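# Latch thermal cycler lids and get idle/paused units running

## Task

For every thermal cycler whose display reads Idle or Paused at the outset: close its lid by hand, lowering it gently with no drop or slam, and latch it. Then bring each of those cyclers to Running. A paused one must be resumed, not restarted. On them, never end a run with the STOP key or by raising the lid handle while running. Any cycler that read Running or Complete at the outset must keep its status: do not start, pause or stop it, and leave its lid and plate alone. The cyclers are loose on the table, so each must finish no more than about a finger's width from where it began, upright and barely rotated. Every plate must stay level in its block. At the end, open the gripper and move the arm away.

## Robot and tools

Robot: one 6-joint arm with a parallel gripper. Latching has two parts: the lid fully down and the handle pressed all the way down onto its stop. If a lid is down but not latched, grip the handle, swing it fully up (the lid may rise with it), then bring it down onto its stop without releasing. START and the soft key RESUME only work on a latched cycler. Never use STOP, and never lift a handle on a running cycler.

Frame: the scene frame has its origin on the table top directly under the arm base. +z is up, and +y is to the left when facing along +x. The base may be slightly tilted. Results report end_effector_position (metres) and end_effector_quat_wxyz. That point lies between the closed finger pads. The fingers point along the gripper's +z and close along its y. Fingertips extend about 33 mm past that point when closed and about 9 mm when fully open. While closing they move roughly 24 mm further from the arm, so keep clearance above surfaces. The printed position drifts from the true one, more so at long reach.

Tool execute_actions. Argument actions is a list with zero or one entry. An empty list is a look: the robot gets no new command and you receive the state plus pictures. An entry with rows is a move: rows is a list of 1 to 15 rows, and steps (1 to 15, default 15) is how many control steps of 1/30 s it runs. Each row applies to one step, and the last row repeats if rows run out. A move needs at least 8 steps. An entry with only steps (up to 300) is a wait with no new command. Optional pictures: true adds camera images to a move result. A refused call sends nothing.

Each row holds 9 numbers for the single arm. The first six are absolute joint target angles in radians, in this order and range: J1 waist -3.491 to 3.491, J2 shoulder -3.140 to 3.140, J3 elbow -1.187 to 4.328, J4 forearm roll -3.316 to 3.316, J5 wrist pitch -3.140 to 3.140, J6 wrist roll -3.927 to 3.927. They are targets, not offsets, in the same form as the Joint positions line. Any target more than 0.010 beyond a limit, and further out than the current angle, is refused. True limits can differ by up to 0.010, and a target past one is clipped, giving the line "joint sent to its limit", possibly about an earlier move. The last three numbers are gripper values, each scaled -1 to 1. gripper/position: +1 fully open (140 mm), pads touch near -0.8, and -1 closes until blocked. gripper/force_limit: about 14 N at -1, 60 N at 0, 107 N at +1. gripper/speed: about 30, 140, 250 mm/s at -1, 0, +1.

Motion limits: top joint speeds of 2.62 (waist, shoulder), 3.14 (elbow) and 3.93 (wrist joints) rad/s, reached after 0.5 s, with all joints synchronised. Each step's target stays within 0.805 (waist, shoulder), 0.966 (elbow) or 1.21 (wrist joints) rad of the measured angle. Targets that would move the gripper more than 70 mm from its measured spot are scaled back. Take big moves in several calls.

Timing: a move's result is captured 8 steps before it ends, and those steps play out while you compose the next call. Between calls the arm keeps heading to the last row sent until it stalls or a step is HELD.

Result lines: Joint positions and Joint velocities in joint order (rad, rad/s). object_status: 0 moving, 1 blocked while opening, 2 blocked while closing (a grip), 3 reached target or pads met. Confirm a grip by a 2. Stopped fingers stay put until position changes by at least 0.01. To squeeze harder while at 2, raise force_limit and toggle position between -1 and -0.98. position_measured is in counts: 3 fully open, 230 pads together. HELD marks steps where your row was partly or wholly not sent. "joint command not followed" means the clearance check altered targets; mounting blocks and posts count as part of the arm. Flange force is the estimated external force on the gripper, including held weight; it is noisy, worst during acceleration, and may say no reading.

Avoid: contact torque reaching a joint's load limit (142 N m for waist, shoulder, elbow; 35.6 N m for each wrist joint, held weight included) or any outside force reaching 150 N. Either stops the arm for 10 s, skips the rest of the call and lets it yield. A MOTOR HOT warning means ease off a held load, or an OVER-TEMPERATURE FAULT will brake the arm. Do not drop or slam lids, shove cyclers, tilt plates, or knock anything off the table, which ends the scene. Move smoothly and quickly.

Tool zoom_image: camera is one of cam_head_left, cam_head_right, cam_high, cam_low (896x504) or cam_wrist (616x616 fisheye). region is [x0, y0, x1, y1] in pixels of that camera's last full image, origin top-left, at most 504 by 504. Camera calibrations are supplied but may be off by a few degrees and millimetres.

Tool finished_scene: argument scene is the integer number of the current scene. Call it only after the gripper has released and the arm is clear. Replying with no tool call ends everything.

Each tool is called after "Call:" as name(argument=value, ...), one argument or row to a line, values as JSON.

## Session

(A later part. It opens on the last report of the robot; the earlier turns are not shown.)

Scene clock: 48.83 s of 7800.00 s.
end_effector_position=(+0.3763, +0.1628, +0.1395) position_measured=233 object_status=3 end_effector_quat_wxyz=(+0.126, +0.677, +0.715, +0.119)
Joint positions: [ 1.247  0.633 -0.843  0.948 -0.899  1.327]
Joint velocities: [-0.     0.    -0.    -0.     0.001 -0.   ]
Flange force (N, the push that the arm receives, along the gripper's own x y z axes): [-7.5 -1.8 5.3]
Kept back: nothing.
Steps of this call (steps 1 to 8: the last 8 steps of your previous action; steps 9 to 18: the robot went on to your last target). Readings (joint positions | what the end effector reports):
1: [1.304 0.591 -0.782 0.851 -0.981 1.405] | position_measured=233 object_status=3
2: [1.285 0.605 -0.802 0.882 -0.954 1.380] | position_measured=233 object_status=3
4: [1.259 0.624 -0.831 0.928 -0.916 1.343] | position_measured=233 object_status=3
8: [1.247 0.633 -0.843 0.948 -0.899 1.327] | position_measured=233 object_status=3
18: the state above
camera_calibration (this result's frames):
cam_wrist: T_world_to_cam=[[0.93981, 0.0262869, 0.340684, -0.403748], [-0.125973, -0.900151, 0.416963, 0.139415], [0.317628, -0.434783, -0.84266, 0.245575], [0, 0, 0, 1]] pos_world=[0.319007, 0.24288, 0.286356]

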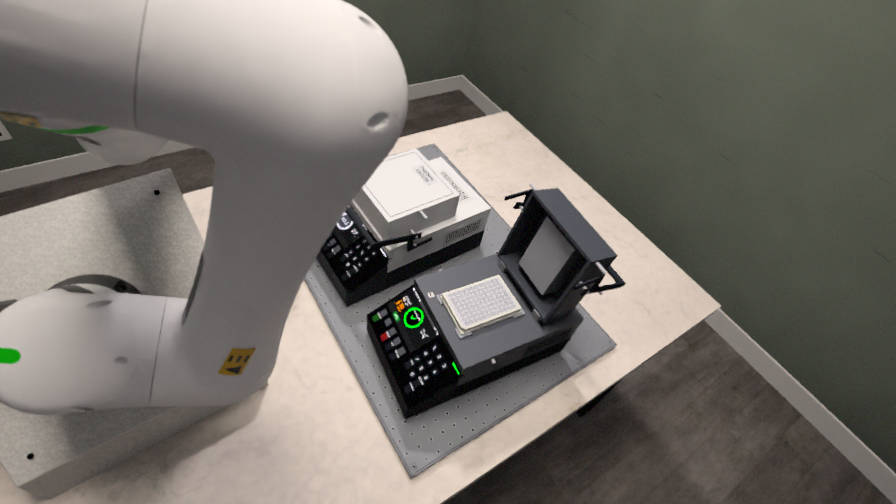

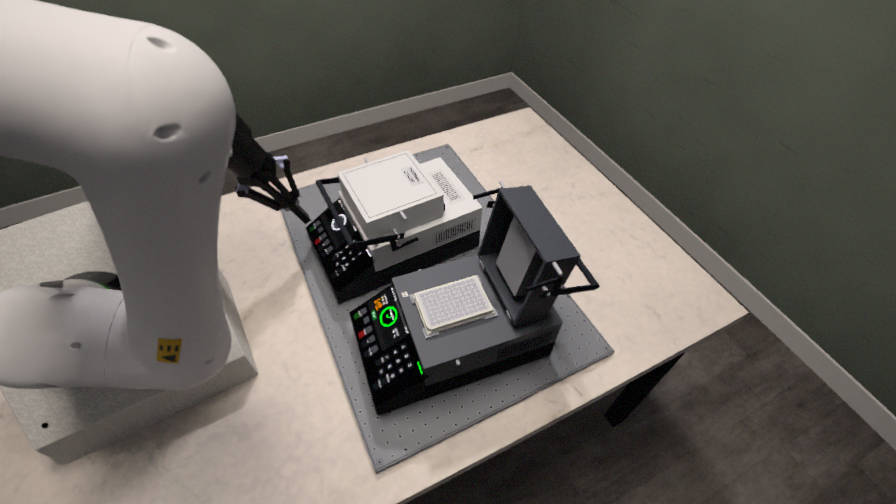

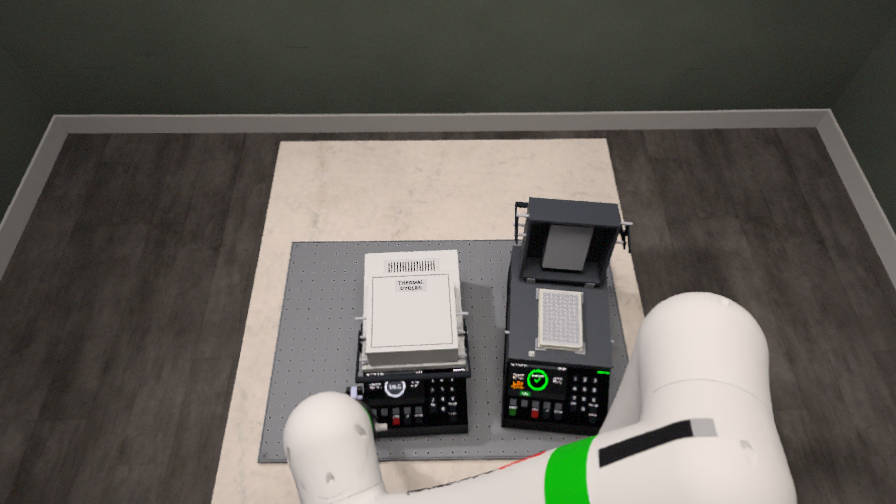

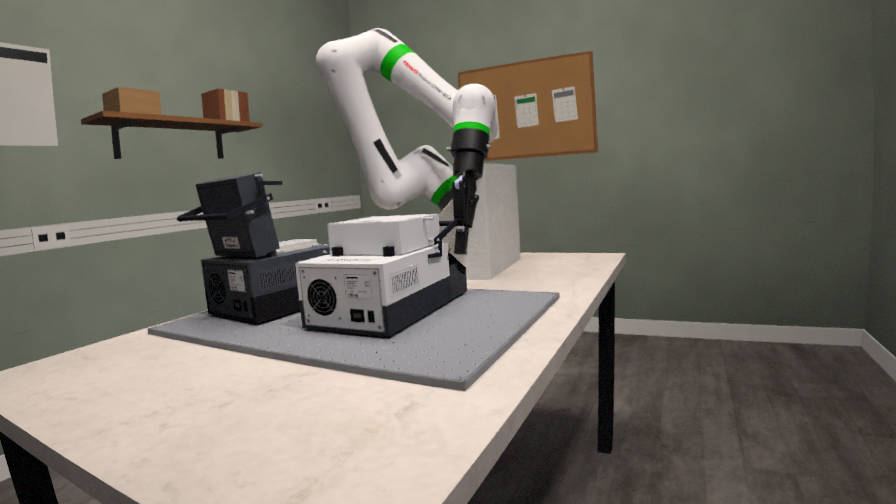

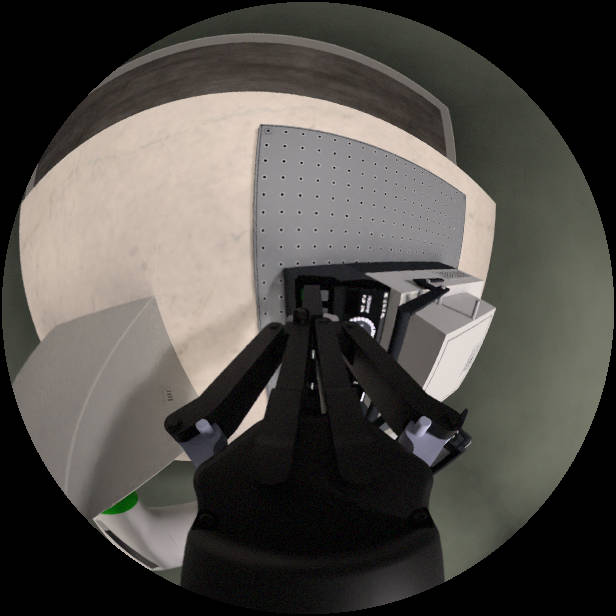

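Call:
execute_actions(
  actions=[
    {"rows":[[1.225,0.639,-0.854,0.98,-0.889,1.31,-1,0,0],[1.225,0.639,-0.854,0.98,-0.889,1.31,-1,0,0],[1.204,0.6445,-0.865,1.013,-0.879,1.292,-1,0,0],[1.204,0.6445,-0.865,1.013,-0.879,1.292,-1,0,0],[1.204,0.6445,-0.865,1.013,-0.879,1.292,-1,0,0],[1.193,0.647,-0.87,1.03,-0.874,1.283,-1,0,0],[1.193,0.647,-0.87,1.03,-0.874,1.283,-1,0,0],[1.182,0.65,-0.876,1.046,-0.869,1.274,-1,0,0]]},
  ],
)

Call:
execute_actions(
  actions=[
    {"steps":12},
  ],
  pictures=true,
)

Call:
zoom_image(
  camera="cam_wrist",
  region=[260,240,380,360],
)

Call:
zoom_image(
  camera="cam_head_right",
  region=[270,180,370,280],
)

Scene clock: 49.57 s of 7800.00 s.
end_effector_position=(+0.3804, +0.1587, +0.1261) position_measured=233 object_status=3 end_effector_quat_wxyz=(+0.127, +0.678, +0.714, +0.119)
Joint positions: [ 1.205  0.644 -0.864  1.012 -0.879  1.293]
Joint velocities: [-0.181  0.042 -0.086  0.28   0.083 -0.148]
Flange force (N, the push that the arm receives, along the gripper's own x y z axes): [4.1 2.2 12.1]
Steps of this call (steps 1 to 15: the robot went on to your last target; steps 16 to 22: the first 7 steps of this action). Readings (joint positions | what the end effector reports):
16: [1.247 0.633 -0.843 0.948 -0.899 1.327] | position_measured=233 object_status=3
17: [1.243 0.634 -0.845 0.954 -0.897 1.324] | position_measured=233 object_status=3
19: [1.227 0.638 -0.853 0.978 -0.890 1.311] | position_measured=233 object_status=3
22: the state above

Scene clock: 49.97 s of 7800.00 s.
end_effector_position=(+0.3818, +0.1567, +0.1189) position_measured=233 object_status=3 end_effector_quat_wxyz=(+0.126, +0.678, +0.714, +0.119)
Joint positions: [ 1.182  0.65  -0.876  1.046 -0.869  1.274]
Joint velocities: [-0.001 -0.    -0.     0.001  0.    -0.   ]
Flange force (N, the push that the arm receives, along the gripper's own x y z axes): [-7.1 -3.0 13.8]
Kept back: nothing.
Steps of this call (steps 1 to 8: the last 8 steps of your previous action; steps 9 to 12: the robot went on to your last target). Readings (joint positions | what the end effector reports):
1: [1.199 0.646 -0.867 1.020 -0.877 1.288] | position_measured=233 object_status=3
2: [1.193 0.647 -0.870 1.029 -0.874 1.283] | position_measured=233 object_status=3
4: [1.185 0.649 -0.875 1.042 -0.870 1.276] | position_measured=233 object_status=3
8: [1.182 0.650 -0.876 1.046 -0.869 1.274] | position_measured=233 object_status=3
12: the state above
camera_calibration (this result's frames):
cam_wrist: T_world_to_cam=[[0.939563, 0.0248563, 0.341473, -0.401537], [-0.127755, -0.899873, 0.417021, 0.143777], [0.317648, -0.435442, -0.842312, 0.223867], [0, 0, 0, 1]] pos_world=[0.324527, 0.236843, 0.265722]

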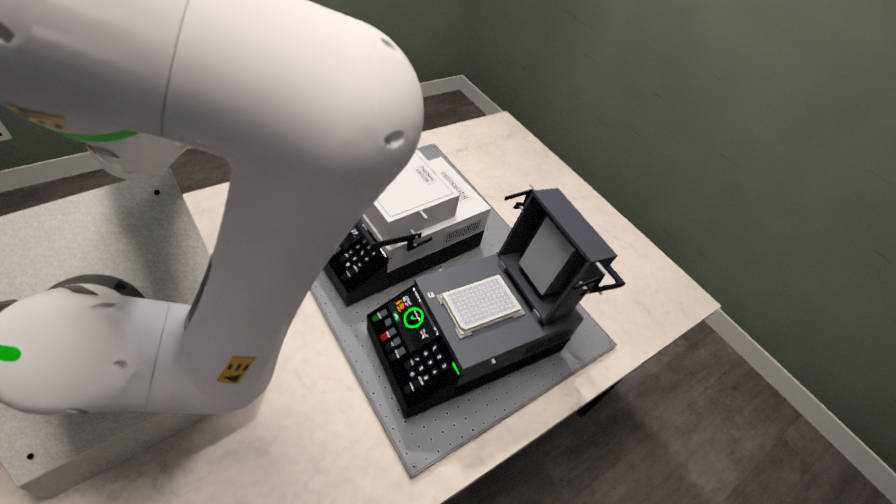

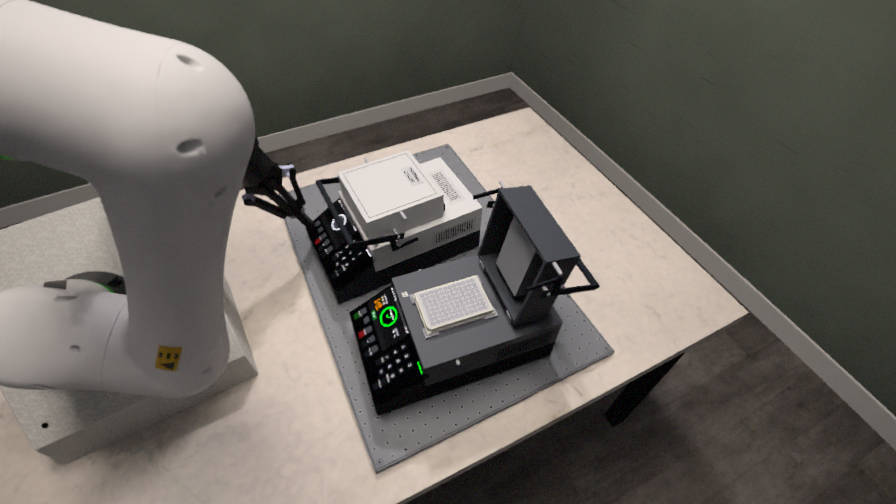

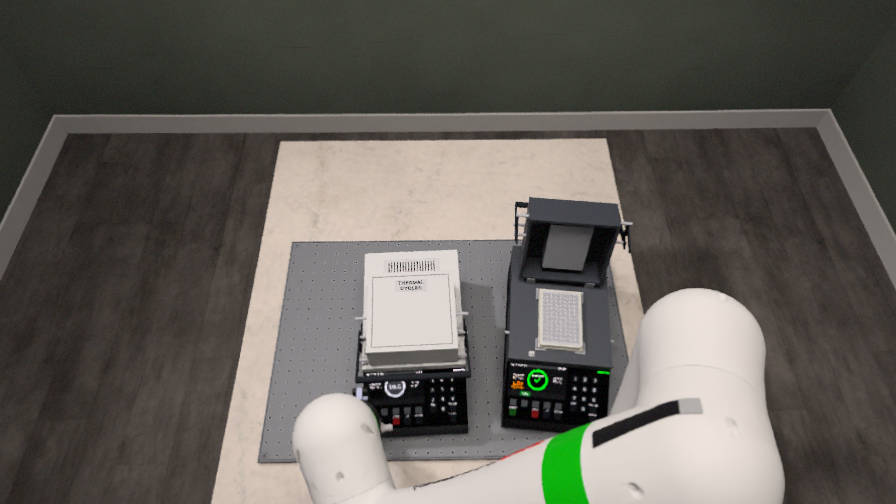

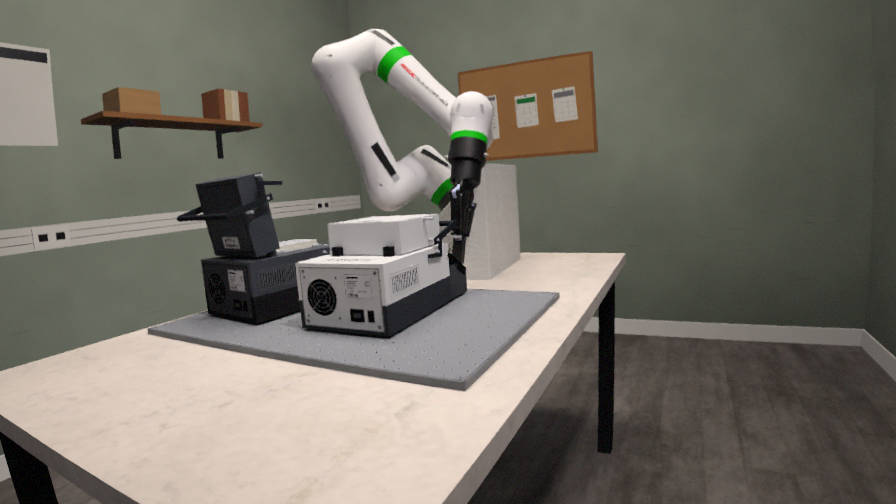

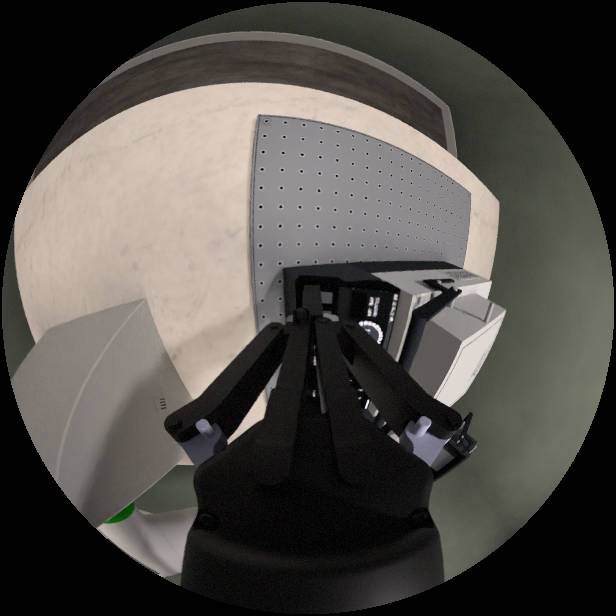

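Region (260, 240, 380, 360) of cam_wrist's 616x616 image, scaled by 4.200, with more detail than that image has.

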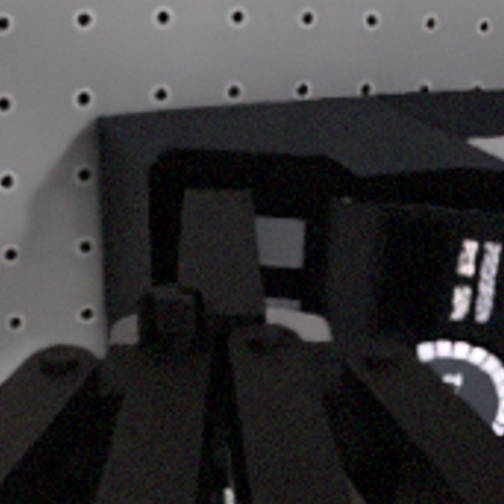

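Region (270, 180, 370, 280) of cam_head_right's 896x504 image, scaled by 5.040, with more detail than that image has.

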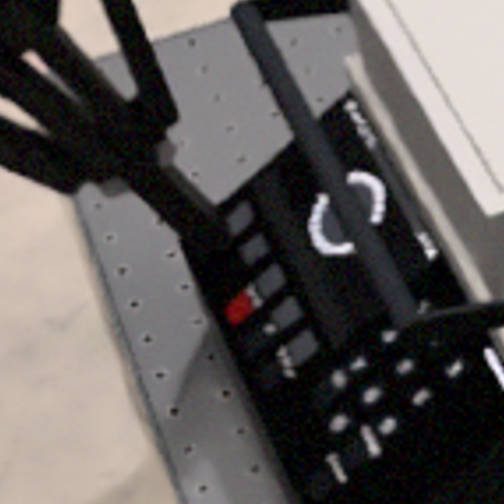

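Call:
execute_actions(
  actions=[
    {"rows":[[1.187,0.649,-0.878,1.042,-0.869,1.274,-1,0,0],[1.187,0.649,-0.878,1.042,-0.869,1.274,-1,0,0],[1.182,0.6505,-0.881,1.05,-0.8665,1.27,-1,0,0],[1.182,0.6505,-0.881,1.05,-0.8665,1.27,-1,0,0],[1.1765,0.652,-0.8835,1.058,-0.864,1.265,-1,0,0]],"steps":10},
  ],
)

Call:
execute_actions(
  actions=[
    {"steps":12},
  ],
  pictures=true,
)

Scene clock: 50.40 s of 7800.00 s.
end_effector_position=(+0.3814, +0.1567, +0.1190) position_measured=233 object_status=3 end_effector_quat_wxyz=(+0.127, +0.678, +0.715, +0.119)
Joint positions: [ 1.184  0.65  -0.877  1.045 -0.869  1.274]
Joint velocities: [ 0.056  0.    -0.022 -0.043  0.001 -0.   ]
Flange force (N, the push that the arm receives, along the gripper's own x y z axes): [-4.3 7.9 11.5]
Steps of this call (steps 1 to 11: the robot went on to your last target; steps 12 to 13: the first 2 steps of this action). Readings (joint positions | what the end effector reports):
12: [1.182 0.650 -0.876 1.046 -0.869 1.274] | position_measured=233 object_status=3
13: the state above

Scene clock: 50.80 s of 7800.00 s.
end_effector_position=(+0.3806, +0.1557, +0.1157) position_measured=233 object_status=3 end_effector_quat_wxyz=(+0.126, +0.677, +0.715, +0.119)
Joint positions: [ 1.177  0.652 -0.883  1.058 -0.864  1.265]
Joint velocities: [-0.     0.001 -0.     0.     0.001  0.001]
Flange force (N, the push that the arm receives, along the gripper's own x y z axes): [1.5 0.1 9.4]
Kept back: nothing.
Steps of this call (steps 1 to 8: the last 8 steps of your previous action; steps 9 to 12: the robot went on to your last target). Readings (joint positions | what the end effector reports):
1: [1.185 0.650 -0.877 1.044 -0.869 1.274] | position_measured=233 object_status=3
2: [1.184 0.650 -0.879 1.045 -0.868 1.272] | position_measured=233 object_status=3
4: [1.181 0.651 -0.881 1.051 -0.866 1.269] | position_measured=233 object_status=3
8: [1.177 0.652 -0.883 1.058 -0.864 1.265] | position_measured=233 object_status=3
12: the state above
camera_calibration (this result's frames):
cam_wrist: T_world_to_cam=[[0.939641, 0.0262648, 0.341152, -0.39954], [-0.12643, -0.899835, 0.417506, 0.143541], [0.317947, -0.435438, -0.842202, 0.220962], [0, 0, 0, 1]] pos_world=[0.323318, 0.235872, 0.262469]

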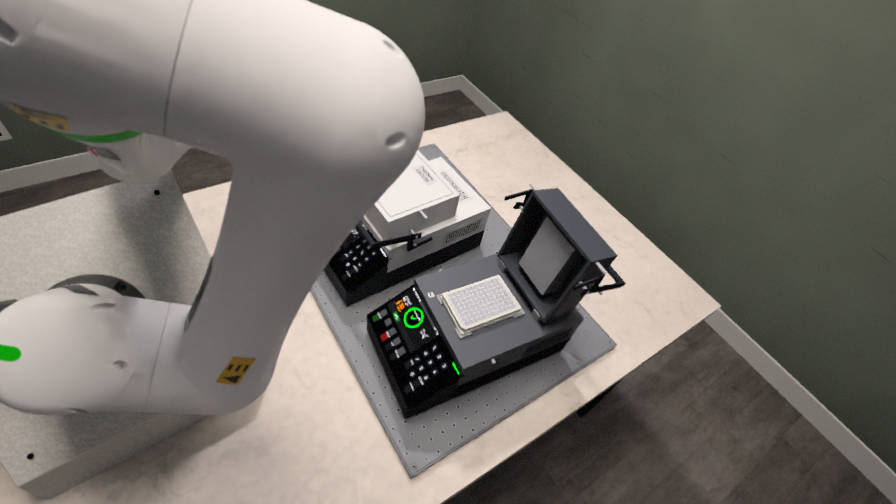

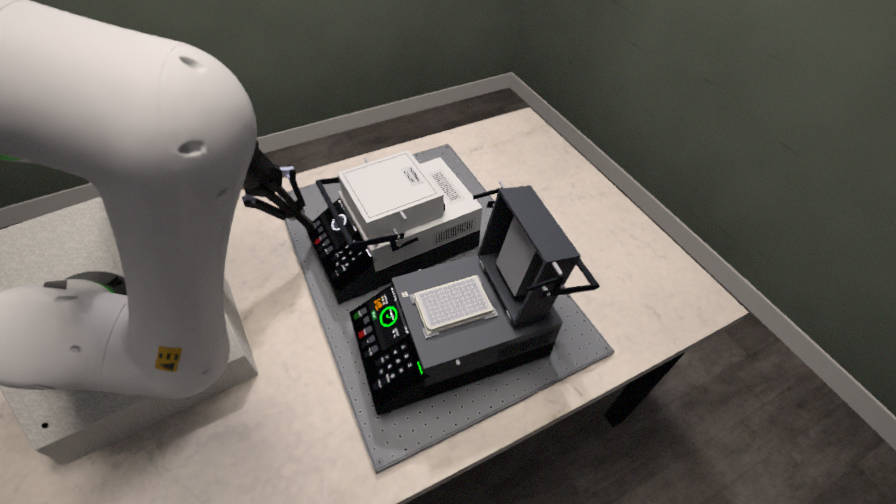

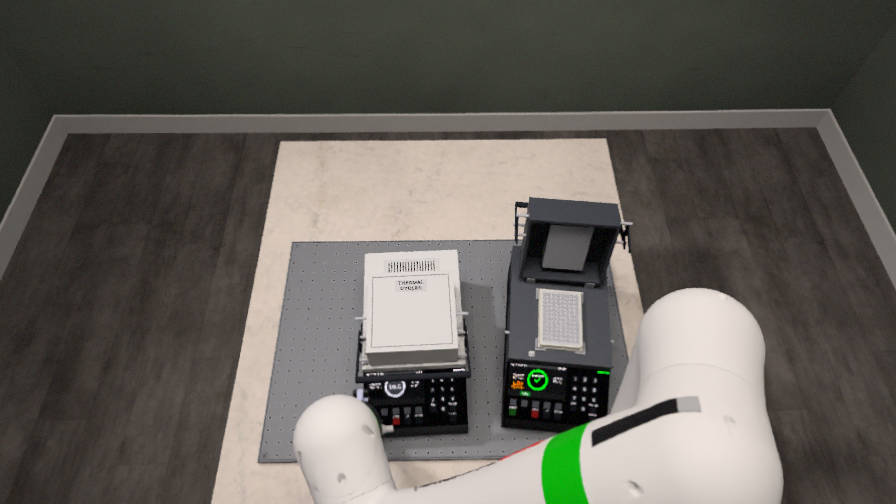

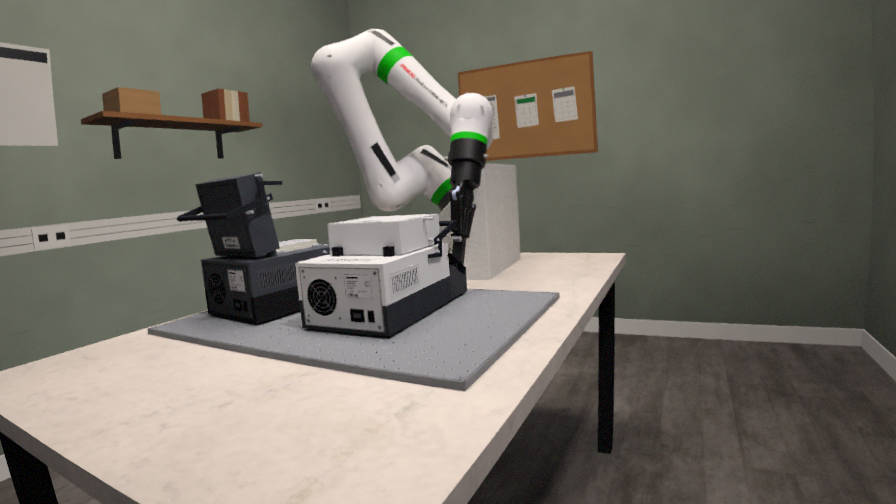

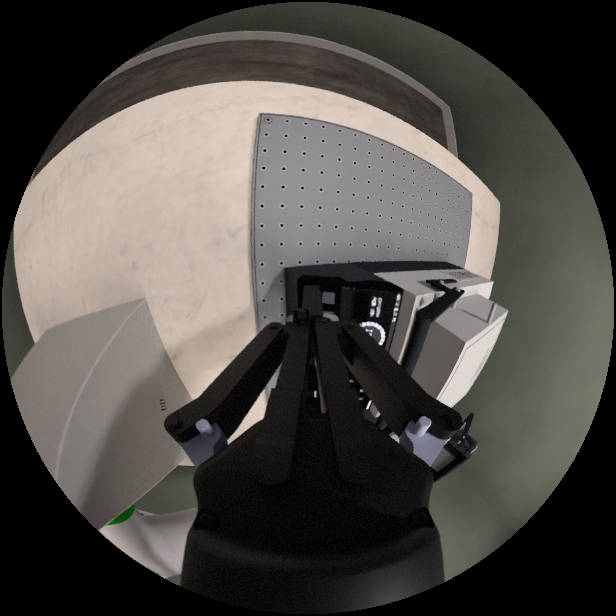

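Call:
execute_actions(
  actions=[
    {"rows":[[1.166,0.657,-0.886,1.073,-0.86,1.258,-1,0,0]],"steps":10},
  ],
)

Call:
execute_actions(
  actions=[
    {"steps":10},
  ],
  pictures=true,
)

Scene clock: 51.23 s of 7800.00 s.
end_effector_position=(+0.3810, +0.1557, +0.1148) position_measured=233 object_status=3 end_effector_quat_wxyz=(+0.126, +0.677, +0.715, +0.119)
Joint positions: [ 1.173  0.653 -0.884  1.063 -0.863  1.263]
Joint velocities: [-0.114  0.054 -0.028  0.159  0.041 -0.079]
Flange force (N, the push that the arm receives, along the gripper's own x y z axes): [-5.3 -1.6 -6.1]
Steps of this call (steps 1 to 11: the robot went on to your last target; steps 12 to 13: the first 2 steps of this action). Readings (joint positions | what the end effector reports):
12: [1.176 0.652 -0.884 1.058 -0.864 1.265] | position_measured=233 object_status=3
13: the state above

Scene clock: 51.57 s of 7800.00 s.
end_effector_position=(+0.3816, +0.1556, +0.1125) position_measured=233 object_status=3 end_effector_quat_wxyz=(+0.126, +0.677, +0.715, +0.119)
Joint positions: [ 1.166  0.657 -0.886  1.073 -0.86   1.258]
Joint velocities: [-0.001  0.001 -0.     0.001 -0.002  0.   ]
Flange force (N, the push that the arm receives, along the gripper's own x y z axes): [-14.0 -20.1 -91.6]
Kept back: nothing.
Steps of this call (steps 1 to 8: the last 8 steps of your previous action; steps 9 to 10: the robot went on to your last target). Readings (joint positions | what the end effector reports):
1: [1.170 0.655 -0.885 1.068 -0.861 1.261] | position_measured=233 object_status=3
2: [1.168 0.656 -0.885 1.071 -0.861 1.259] | position_measured=233 object_status=3
4: [1.167 0.656 -0.886 1.072 -0.860 1.258] | position_measured=233 object_status=3
8: [1.166 0.657 -0.886 1.073 -0.860 1.258] | position_measured=233 object_status=3
10: the state above
camera_calibration (this result's frames):
cam_wrist: T_world_to_cam=[[0.939818, 0.0270017, 0.340606, -0.399431], [-0.125576, -0.899806, 0.417828, 0.144515], [0.317761, -0.435454, -0.842264, 0.218013], [0, 0, 0, 1]] pos_world=[0.324265, 0.235756, 0.25929]

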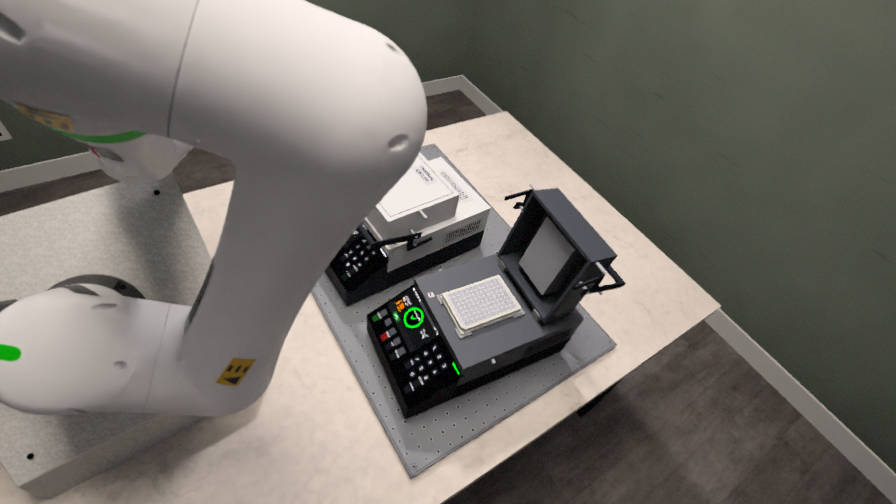

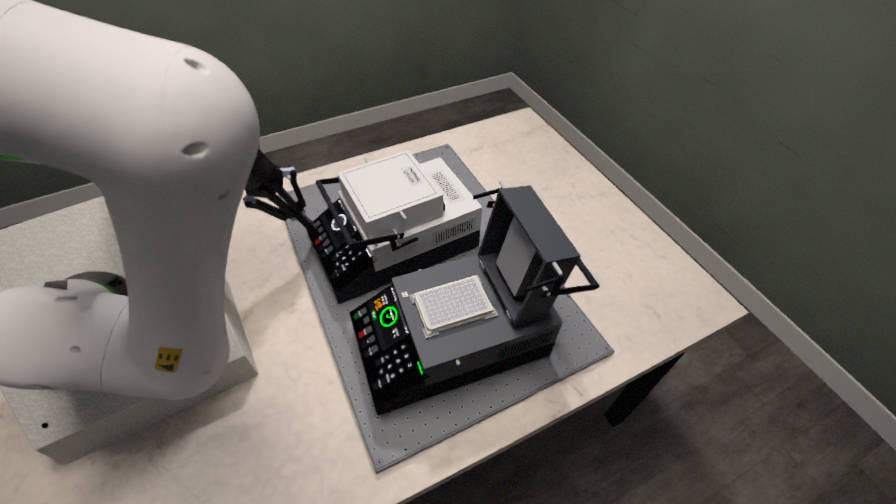

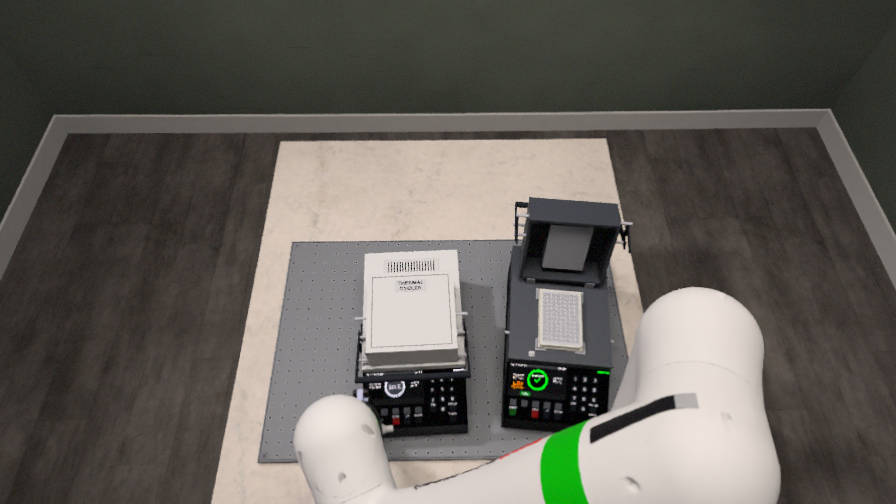

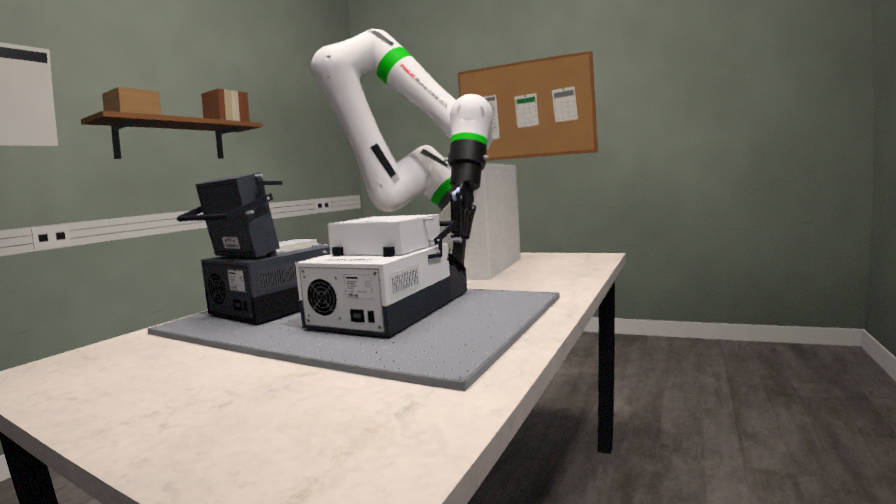

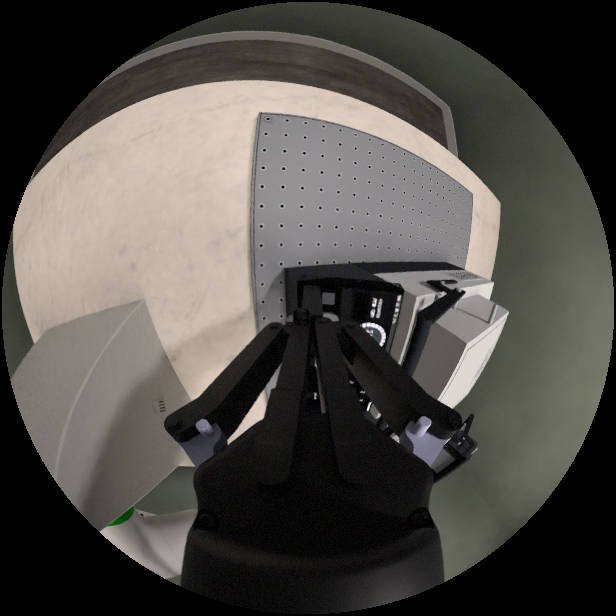

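Call:
execute_actions(
  actions=[
    {"rows":[[1.187,0.649,-0.878,1.042,-0.869,1.274,-1,0,0],[1.187,0.649,-0.878,1.042,-0.869,1.274,-1,0,0],[1.187,0.649,-0.878,1.042,-0.869,1.274,-1,0,0],[1.204,0.646,-0.885,1.028,-0.869,1.274,-1,0,0]],"steps":10},
  ],
)

Call:
execute_actions(
  actions=[
    {"steps":10},
  ],
  pictures=true,
)

Call:
zoom_image(
  camera="cam_wrist",
  region=[270,250,400,380],
)

Scene clock: 52.03 s of 7800.00 s.
end_effector_position=(+0.3810, +0.1558, +0.1131) position_measured=233 object_status=3 end_effector_quat_wxyz=(+0.126, +0.677, +0.715, +0.118)
Joint positions: [ 1.169  0.656 -0.885  1.068 -0.86   1.26 ]
Joint velocities: [ 0.165 -0.048  0.058 -0.276 -0.06   0.138]
Flange force (N, the push that the arm receives, along the gripper's own x y z axes): [-10.5 0.7 -51.7]
Steps of this call (steps 1 to 12: the robot went on to your last target; steps 13 to 14: the first 2 steps of this action). Readings (joint positions | what the end effector reports):
13: [1.166 0.657 -0.886 1.073 -0.860 1.258] | position_measured=233 object_status=3
14: the state above

Scene clock: 52.37 s of 7800.00 s.
end_effector_position=(+0.3750, +0.1561, +0.1198) position_measured=233 object_status=3 end_effector_quat_wxyz=(+0.127, +0.676, +0.716, +0.118)
Joint positions: [ 1.204  0.646 -0.885  1.028 -0.869  1.274]
Joint velocities: [ 0.004 -0.001 -0.001 -0.003 -0.002  0.002]
Flange force (N, the push that the arm receives, along the gripper's own x y z axes): [-3.3 -4.0 8.3]
Kept back: nothing.
Steps of this call (steps 1 to 8: the last 8 steps of your previous action; steps 9 to 10: the robot went on to your last target). Readings (joint positions | what the end effector reports):
1: [1.176 0.654 -0.883 1.057 -0.863 1.265] | position_measured=233 object_status=3
2: [1.182 0.652 -0.881 1.049 -0.866 1.270] | position_measured=233 object_status=3
4: [1.195 0.648 -0.882 1.036 -0.868 1.273] | position_measured=233 object_status=3
8: [1.203 0.646 -0.885 1.028 -0.869 1.274] | position_measured=233 object_status=3
10: the state above
camera_calibration (this result's frames):
cam_wrist: T_world_to_cam=[[0.939252, 0.0310329, 0.341822, -0.396334], [-0.123254, -0.898979, 0.420291, 0.139767], [0.320333, -0.436891, -0.840543, 0.22548], [0, 0, 0, 1]] pos_world=[0.317256, 0.236457, 0.266258]

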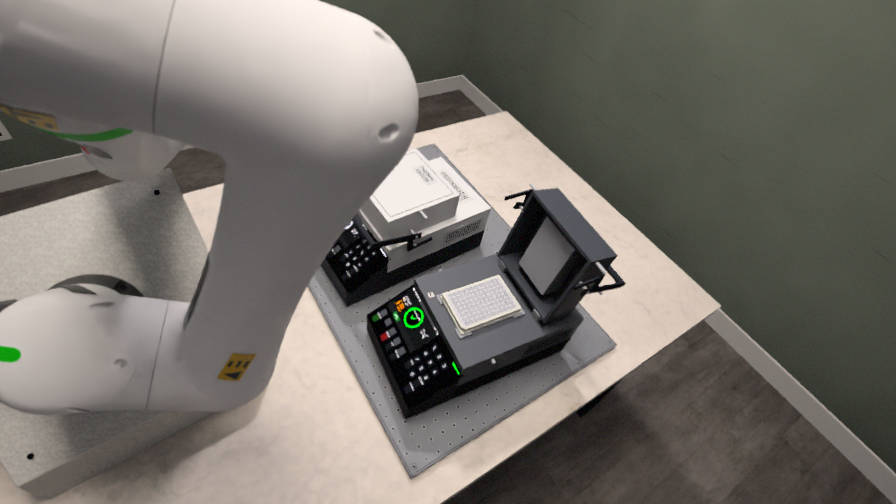

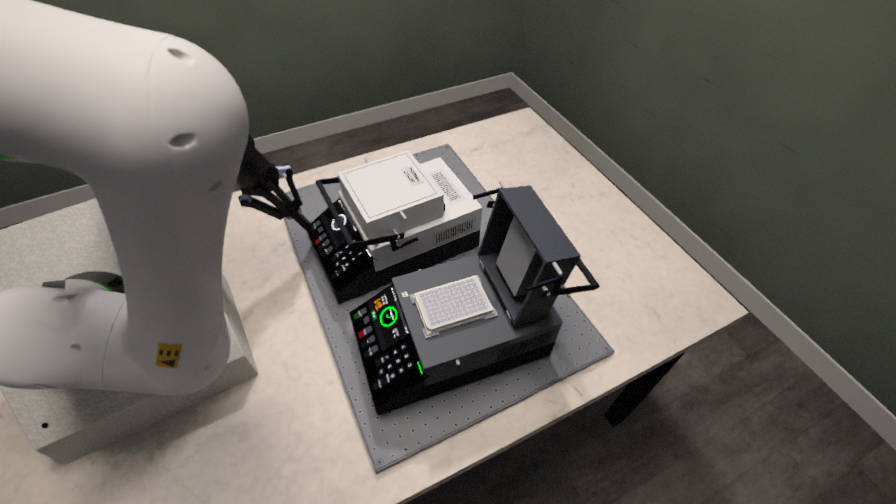

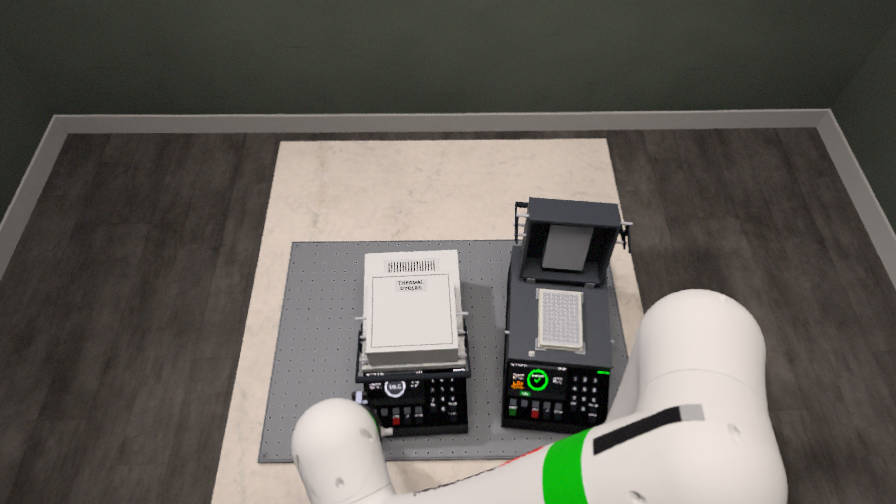

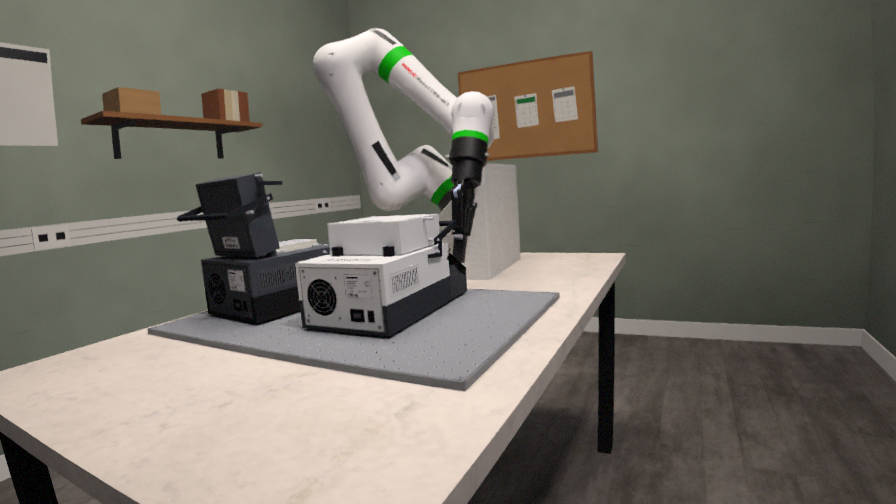

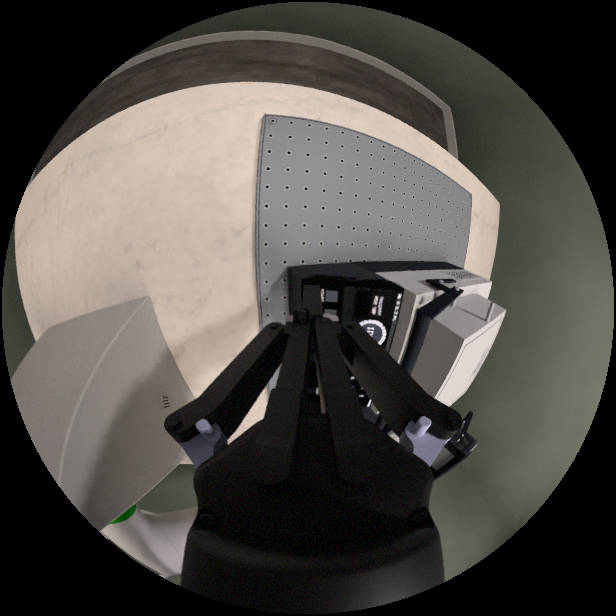

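Region (270, 250, 400, 380) of cam_wrist's 616x616 image, scaled by 3.877, with more detail than that image has.

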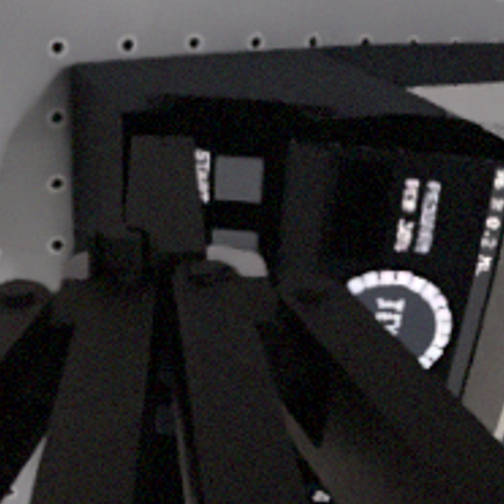

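Call:
execute_actions(
  actions=[
    {"rows":[[1.203,0.647,-0.8945,1.036,-0.864,1.265,-1,0,0],[1.203,0.647,-0.8945,1.036,-0.864,1.265,-1,0,0],[1.203,0.647,-0.8945,1.036,-0.864,1.265,-1,0,0],[1.193,0.652,-0.897,1.051,-0.86,1.258,-1,0,0],[1.193,0.652,-0.897,1.051,-0.86,1.258,-1,0,0],[1.187,0.655,-0.8985,1.059,-0.858,1.254,-1,0,0],[1.187,0.655,-0.8985,1.059,-0.858,1.254,-1,0,0],[1.1815,0.6575,-0.9,1.0675,-0.8555,1.25,-1,0,0]],"steps":12},
  ],
)

Call:
execute_actions(
  actions=[
    {"steps":12},
  ],
  pictures=true,
)

Scene clock: 53.00 s of 7800.00 s.
end_effector_position=(+0.3730, +0.1548, +0.1175) position_measured=233 object_status=3 end_effector_quat_wxyz=(+0.128, +0.675, +0.717, +0.118)
Joint positions: [ 1.203  0.646 -0.893  1.035 -0.865  1.267]
Joint velocities: [-0.035  0.022 -0.039  0.089  0.042 -0.062]
Flange force (N, the push that the arm receives, along the gripper's own x y z axes): [-10.1 -8.9 8.8]
Steps of this call (steps 1 to 15: the robot went on to your last target; steps 16 to 19: the first 4 steps of this action). Readings (joint positions | what the end effector reports):
16: [1.204 0.646 -0.885 1.028 -0.869 1.274] | position_measured=233 object_status=3
17: [1.204 0.646 -0.888 1.030 -0.869 1.272] | position_measured=233 object_status=3
19: the state above

Scene clock: 53.40 s of 7800.00 s.
end_effector_position=(+0.3742, +0.1545, +0.1101) position_measured=233 object_status=3 end_effector_quat_wxyz=(+0.127, +0.674, +0.718, +0.117)
Joint positions: [ 1.182  0.657 -0.9    1.067 -0.856  1.25 ]
Joint velocities: [-0.001  0.    -0.     0.002  0.    -0.   ]
Flange force (N, the push that the arm receives, along the gripper's own x y z axes): [-7.8 -1.3 0.8]
Kept back: nothing.
Steps of this call (steps 1 to 8: the last 8 steps of your previous action; steps 9 to 12: the robot went on to your last target). Readings (joint positions | what the end effector reports):
1: [1.200 0.648 -0.894 1.040 -0.864 1.264] | position_measured=233 object_status=3
2: [1.197 0.650 -0.896 1.045 -0.862 1.261] | position_measured=233 object_status=3
4: [1.190 0.653 -0.898 1.055 -0.859 1.256] | position_measured=233 object_status=3
8: [1.182 0.657 -0.900 1.067 -0.856 1.250] | position_measured=233 object_status=3
12: the state above
camera_calibration (this result's frames):
cam_wrist: T_world_to_cam=[[0.93964, 0.035313, 0.340337, -0.392818], [-0.119257, -0.89849, 0.422484, 0.140508], [0.320708, -0.437571, -0.840047, 0.216802], [0, 0, 0, 1]] pos_world=[0.316334, 0.234983, 0.256452]

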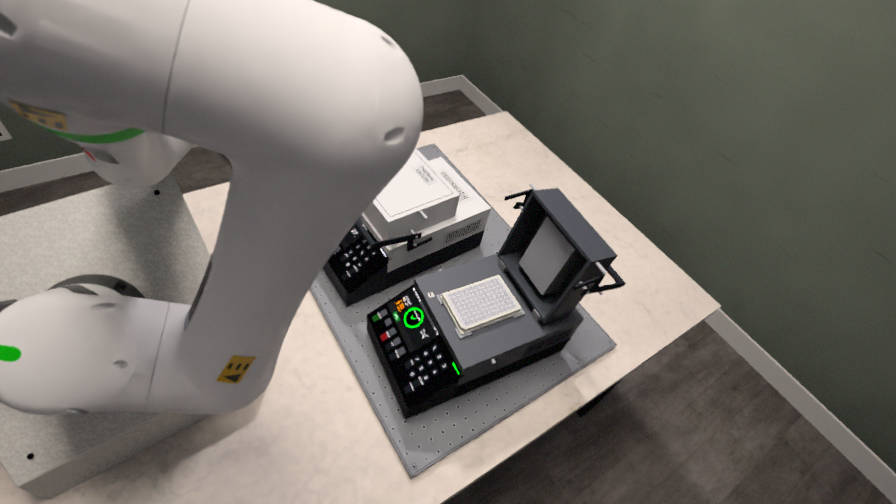

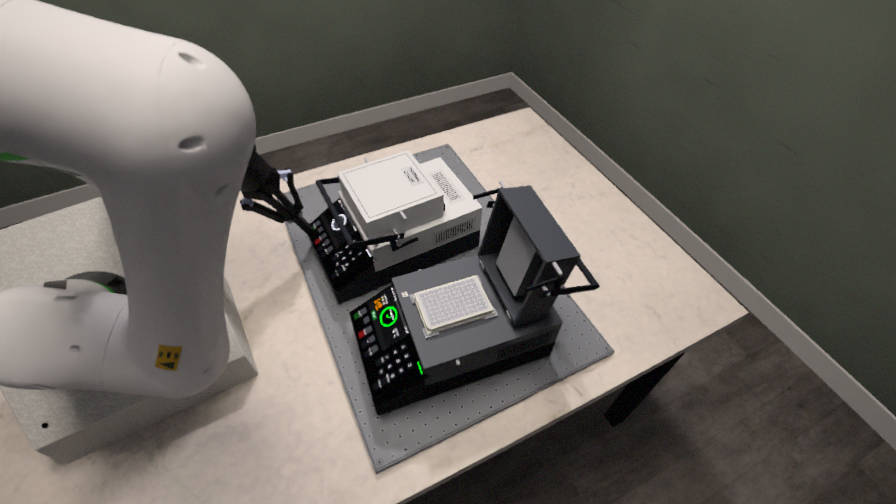

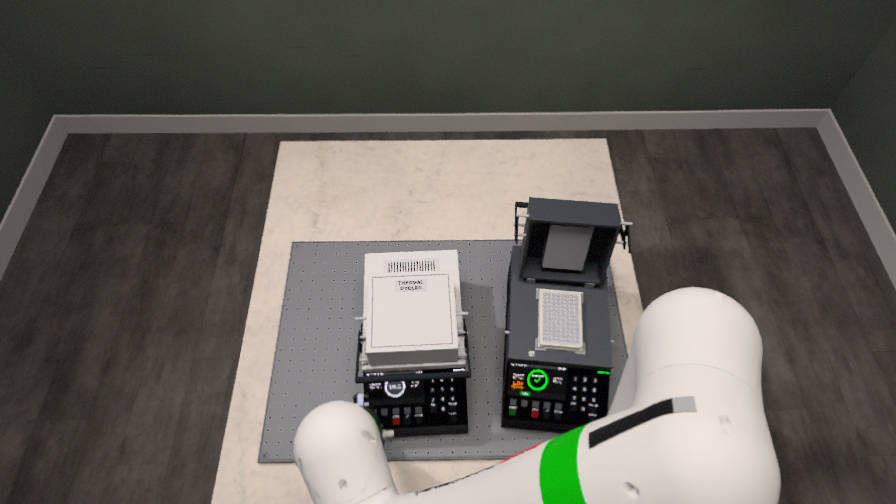

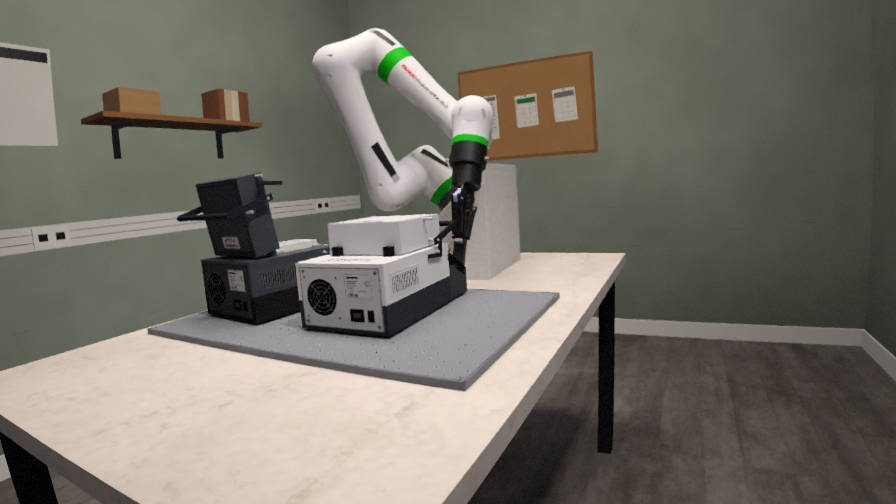

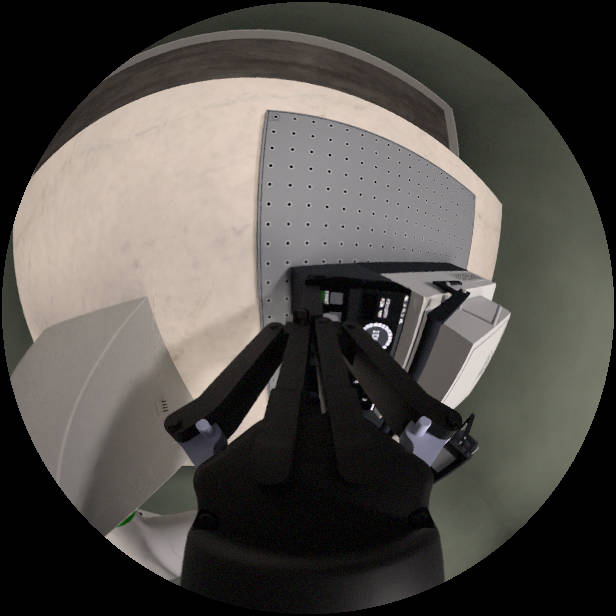

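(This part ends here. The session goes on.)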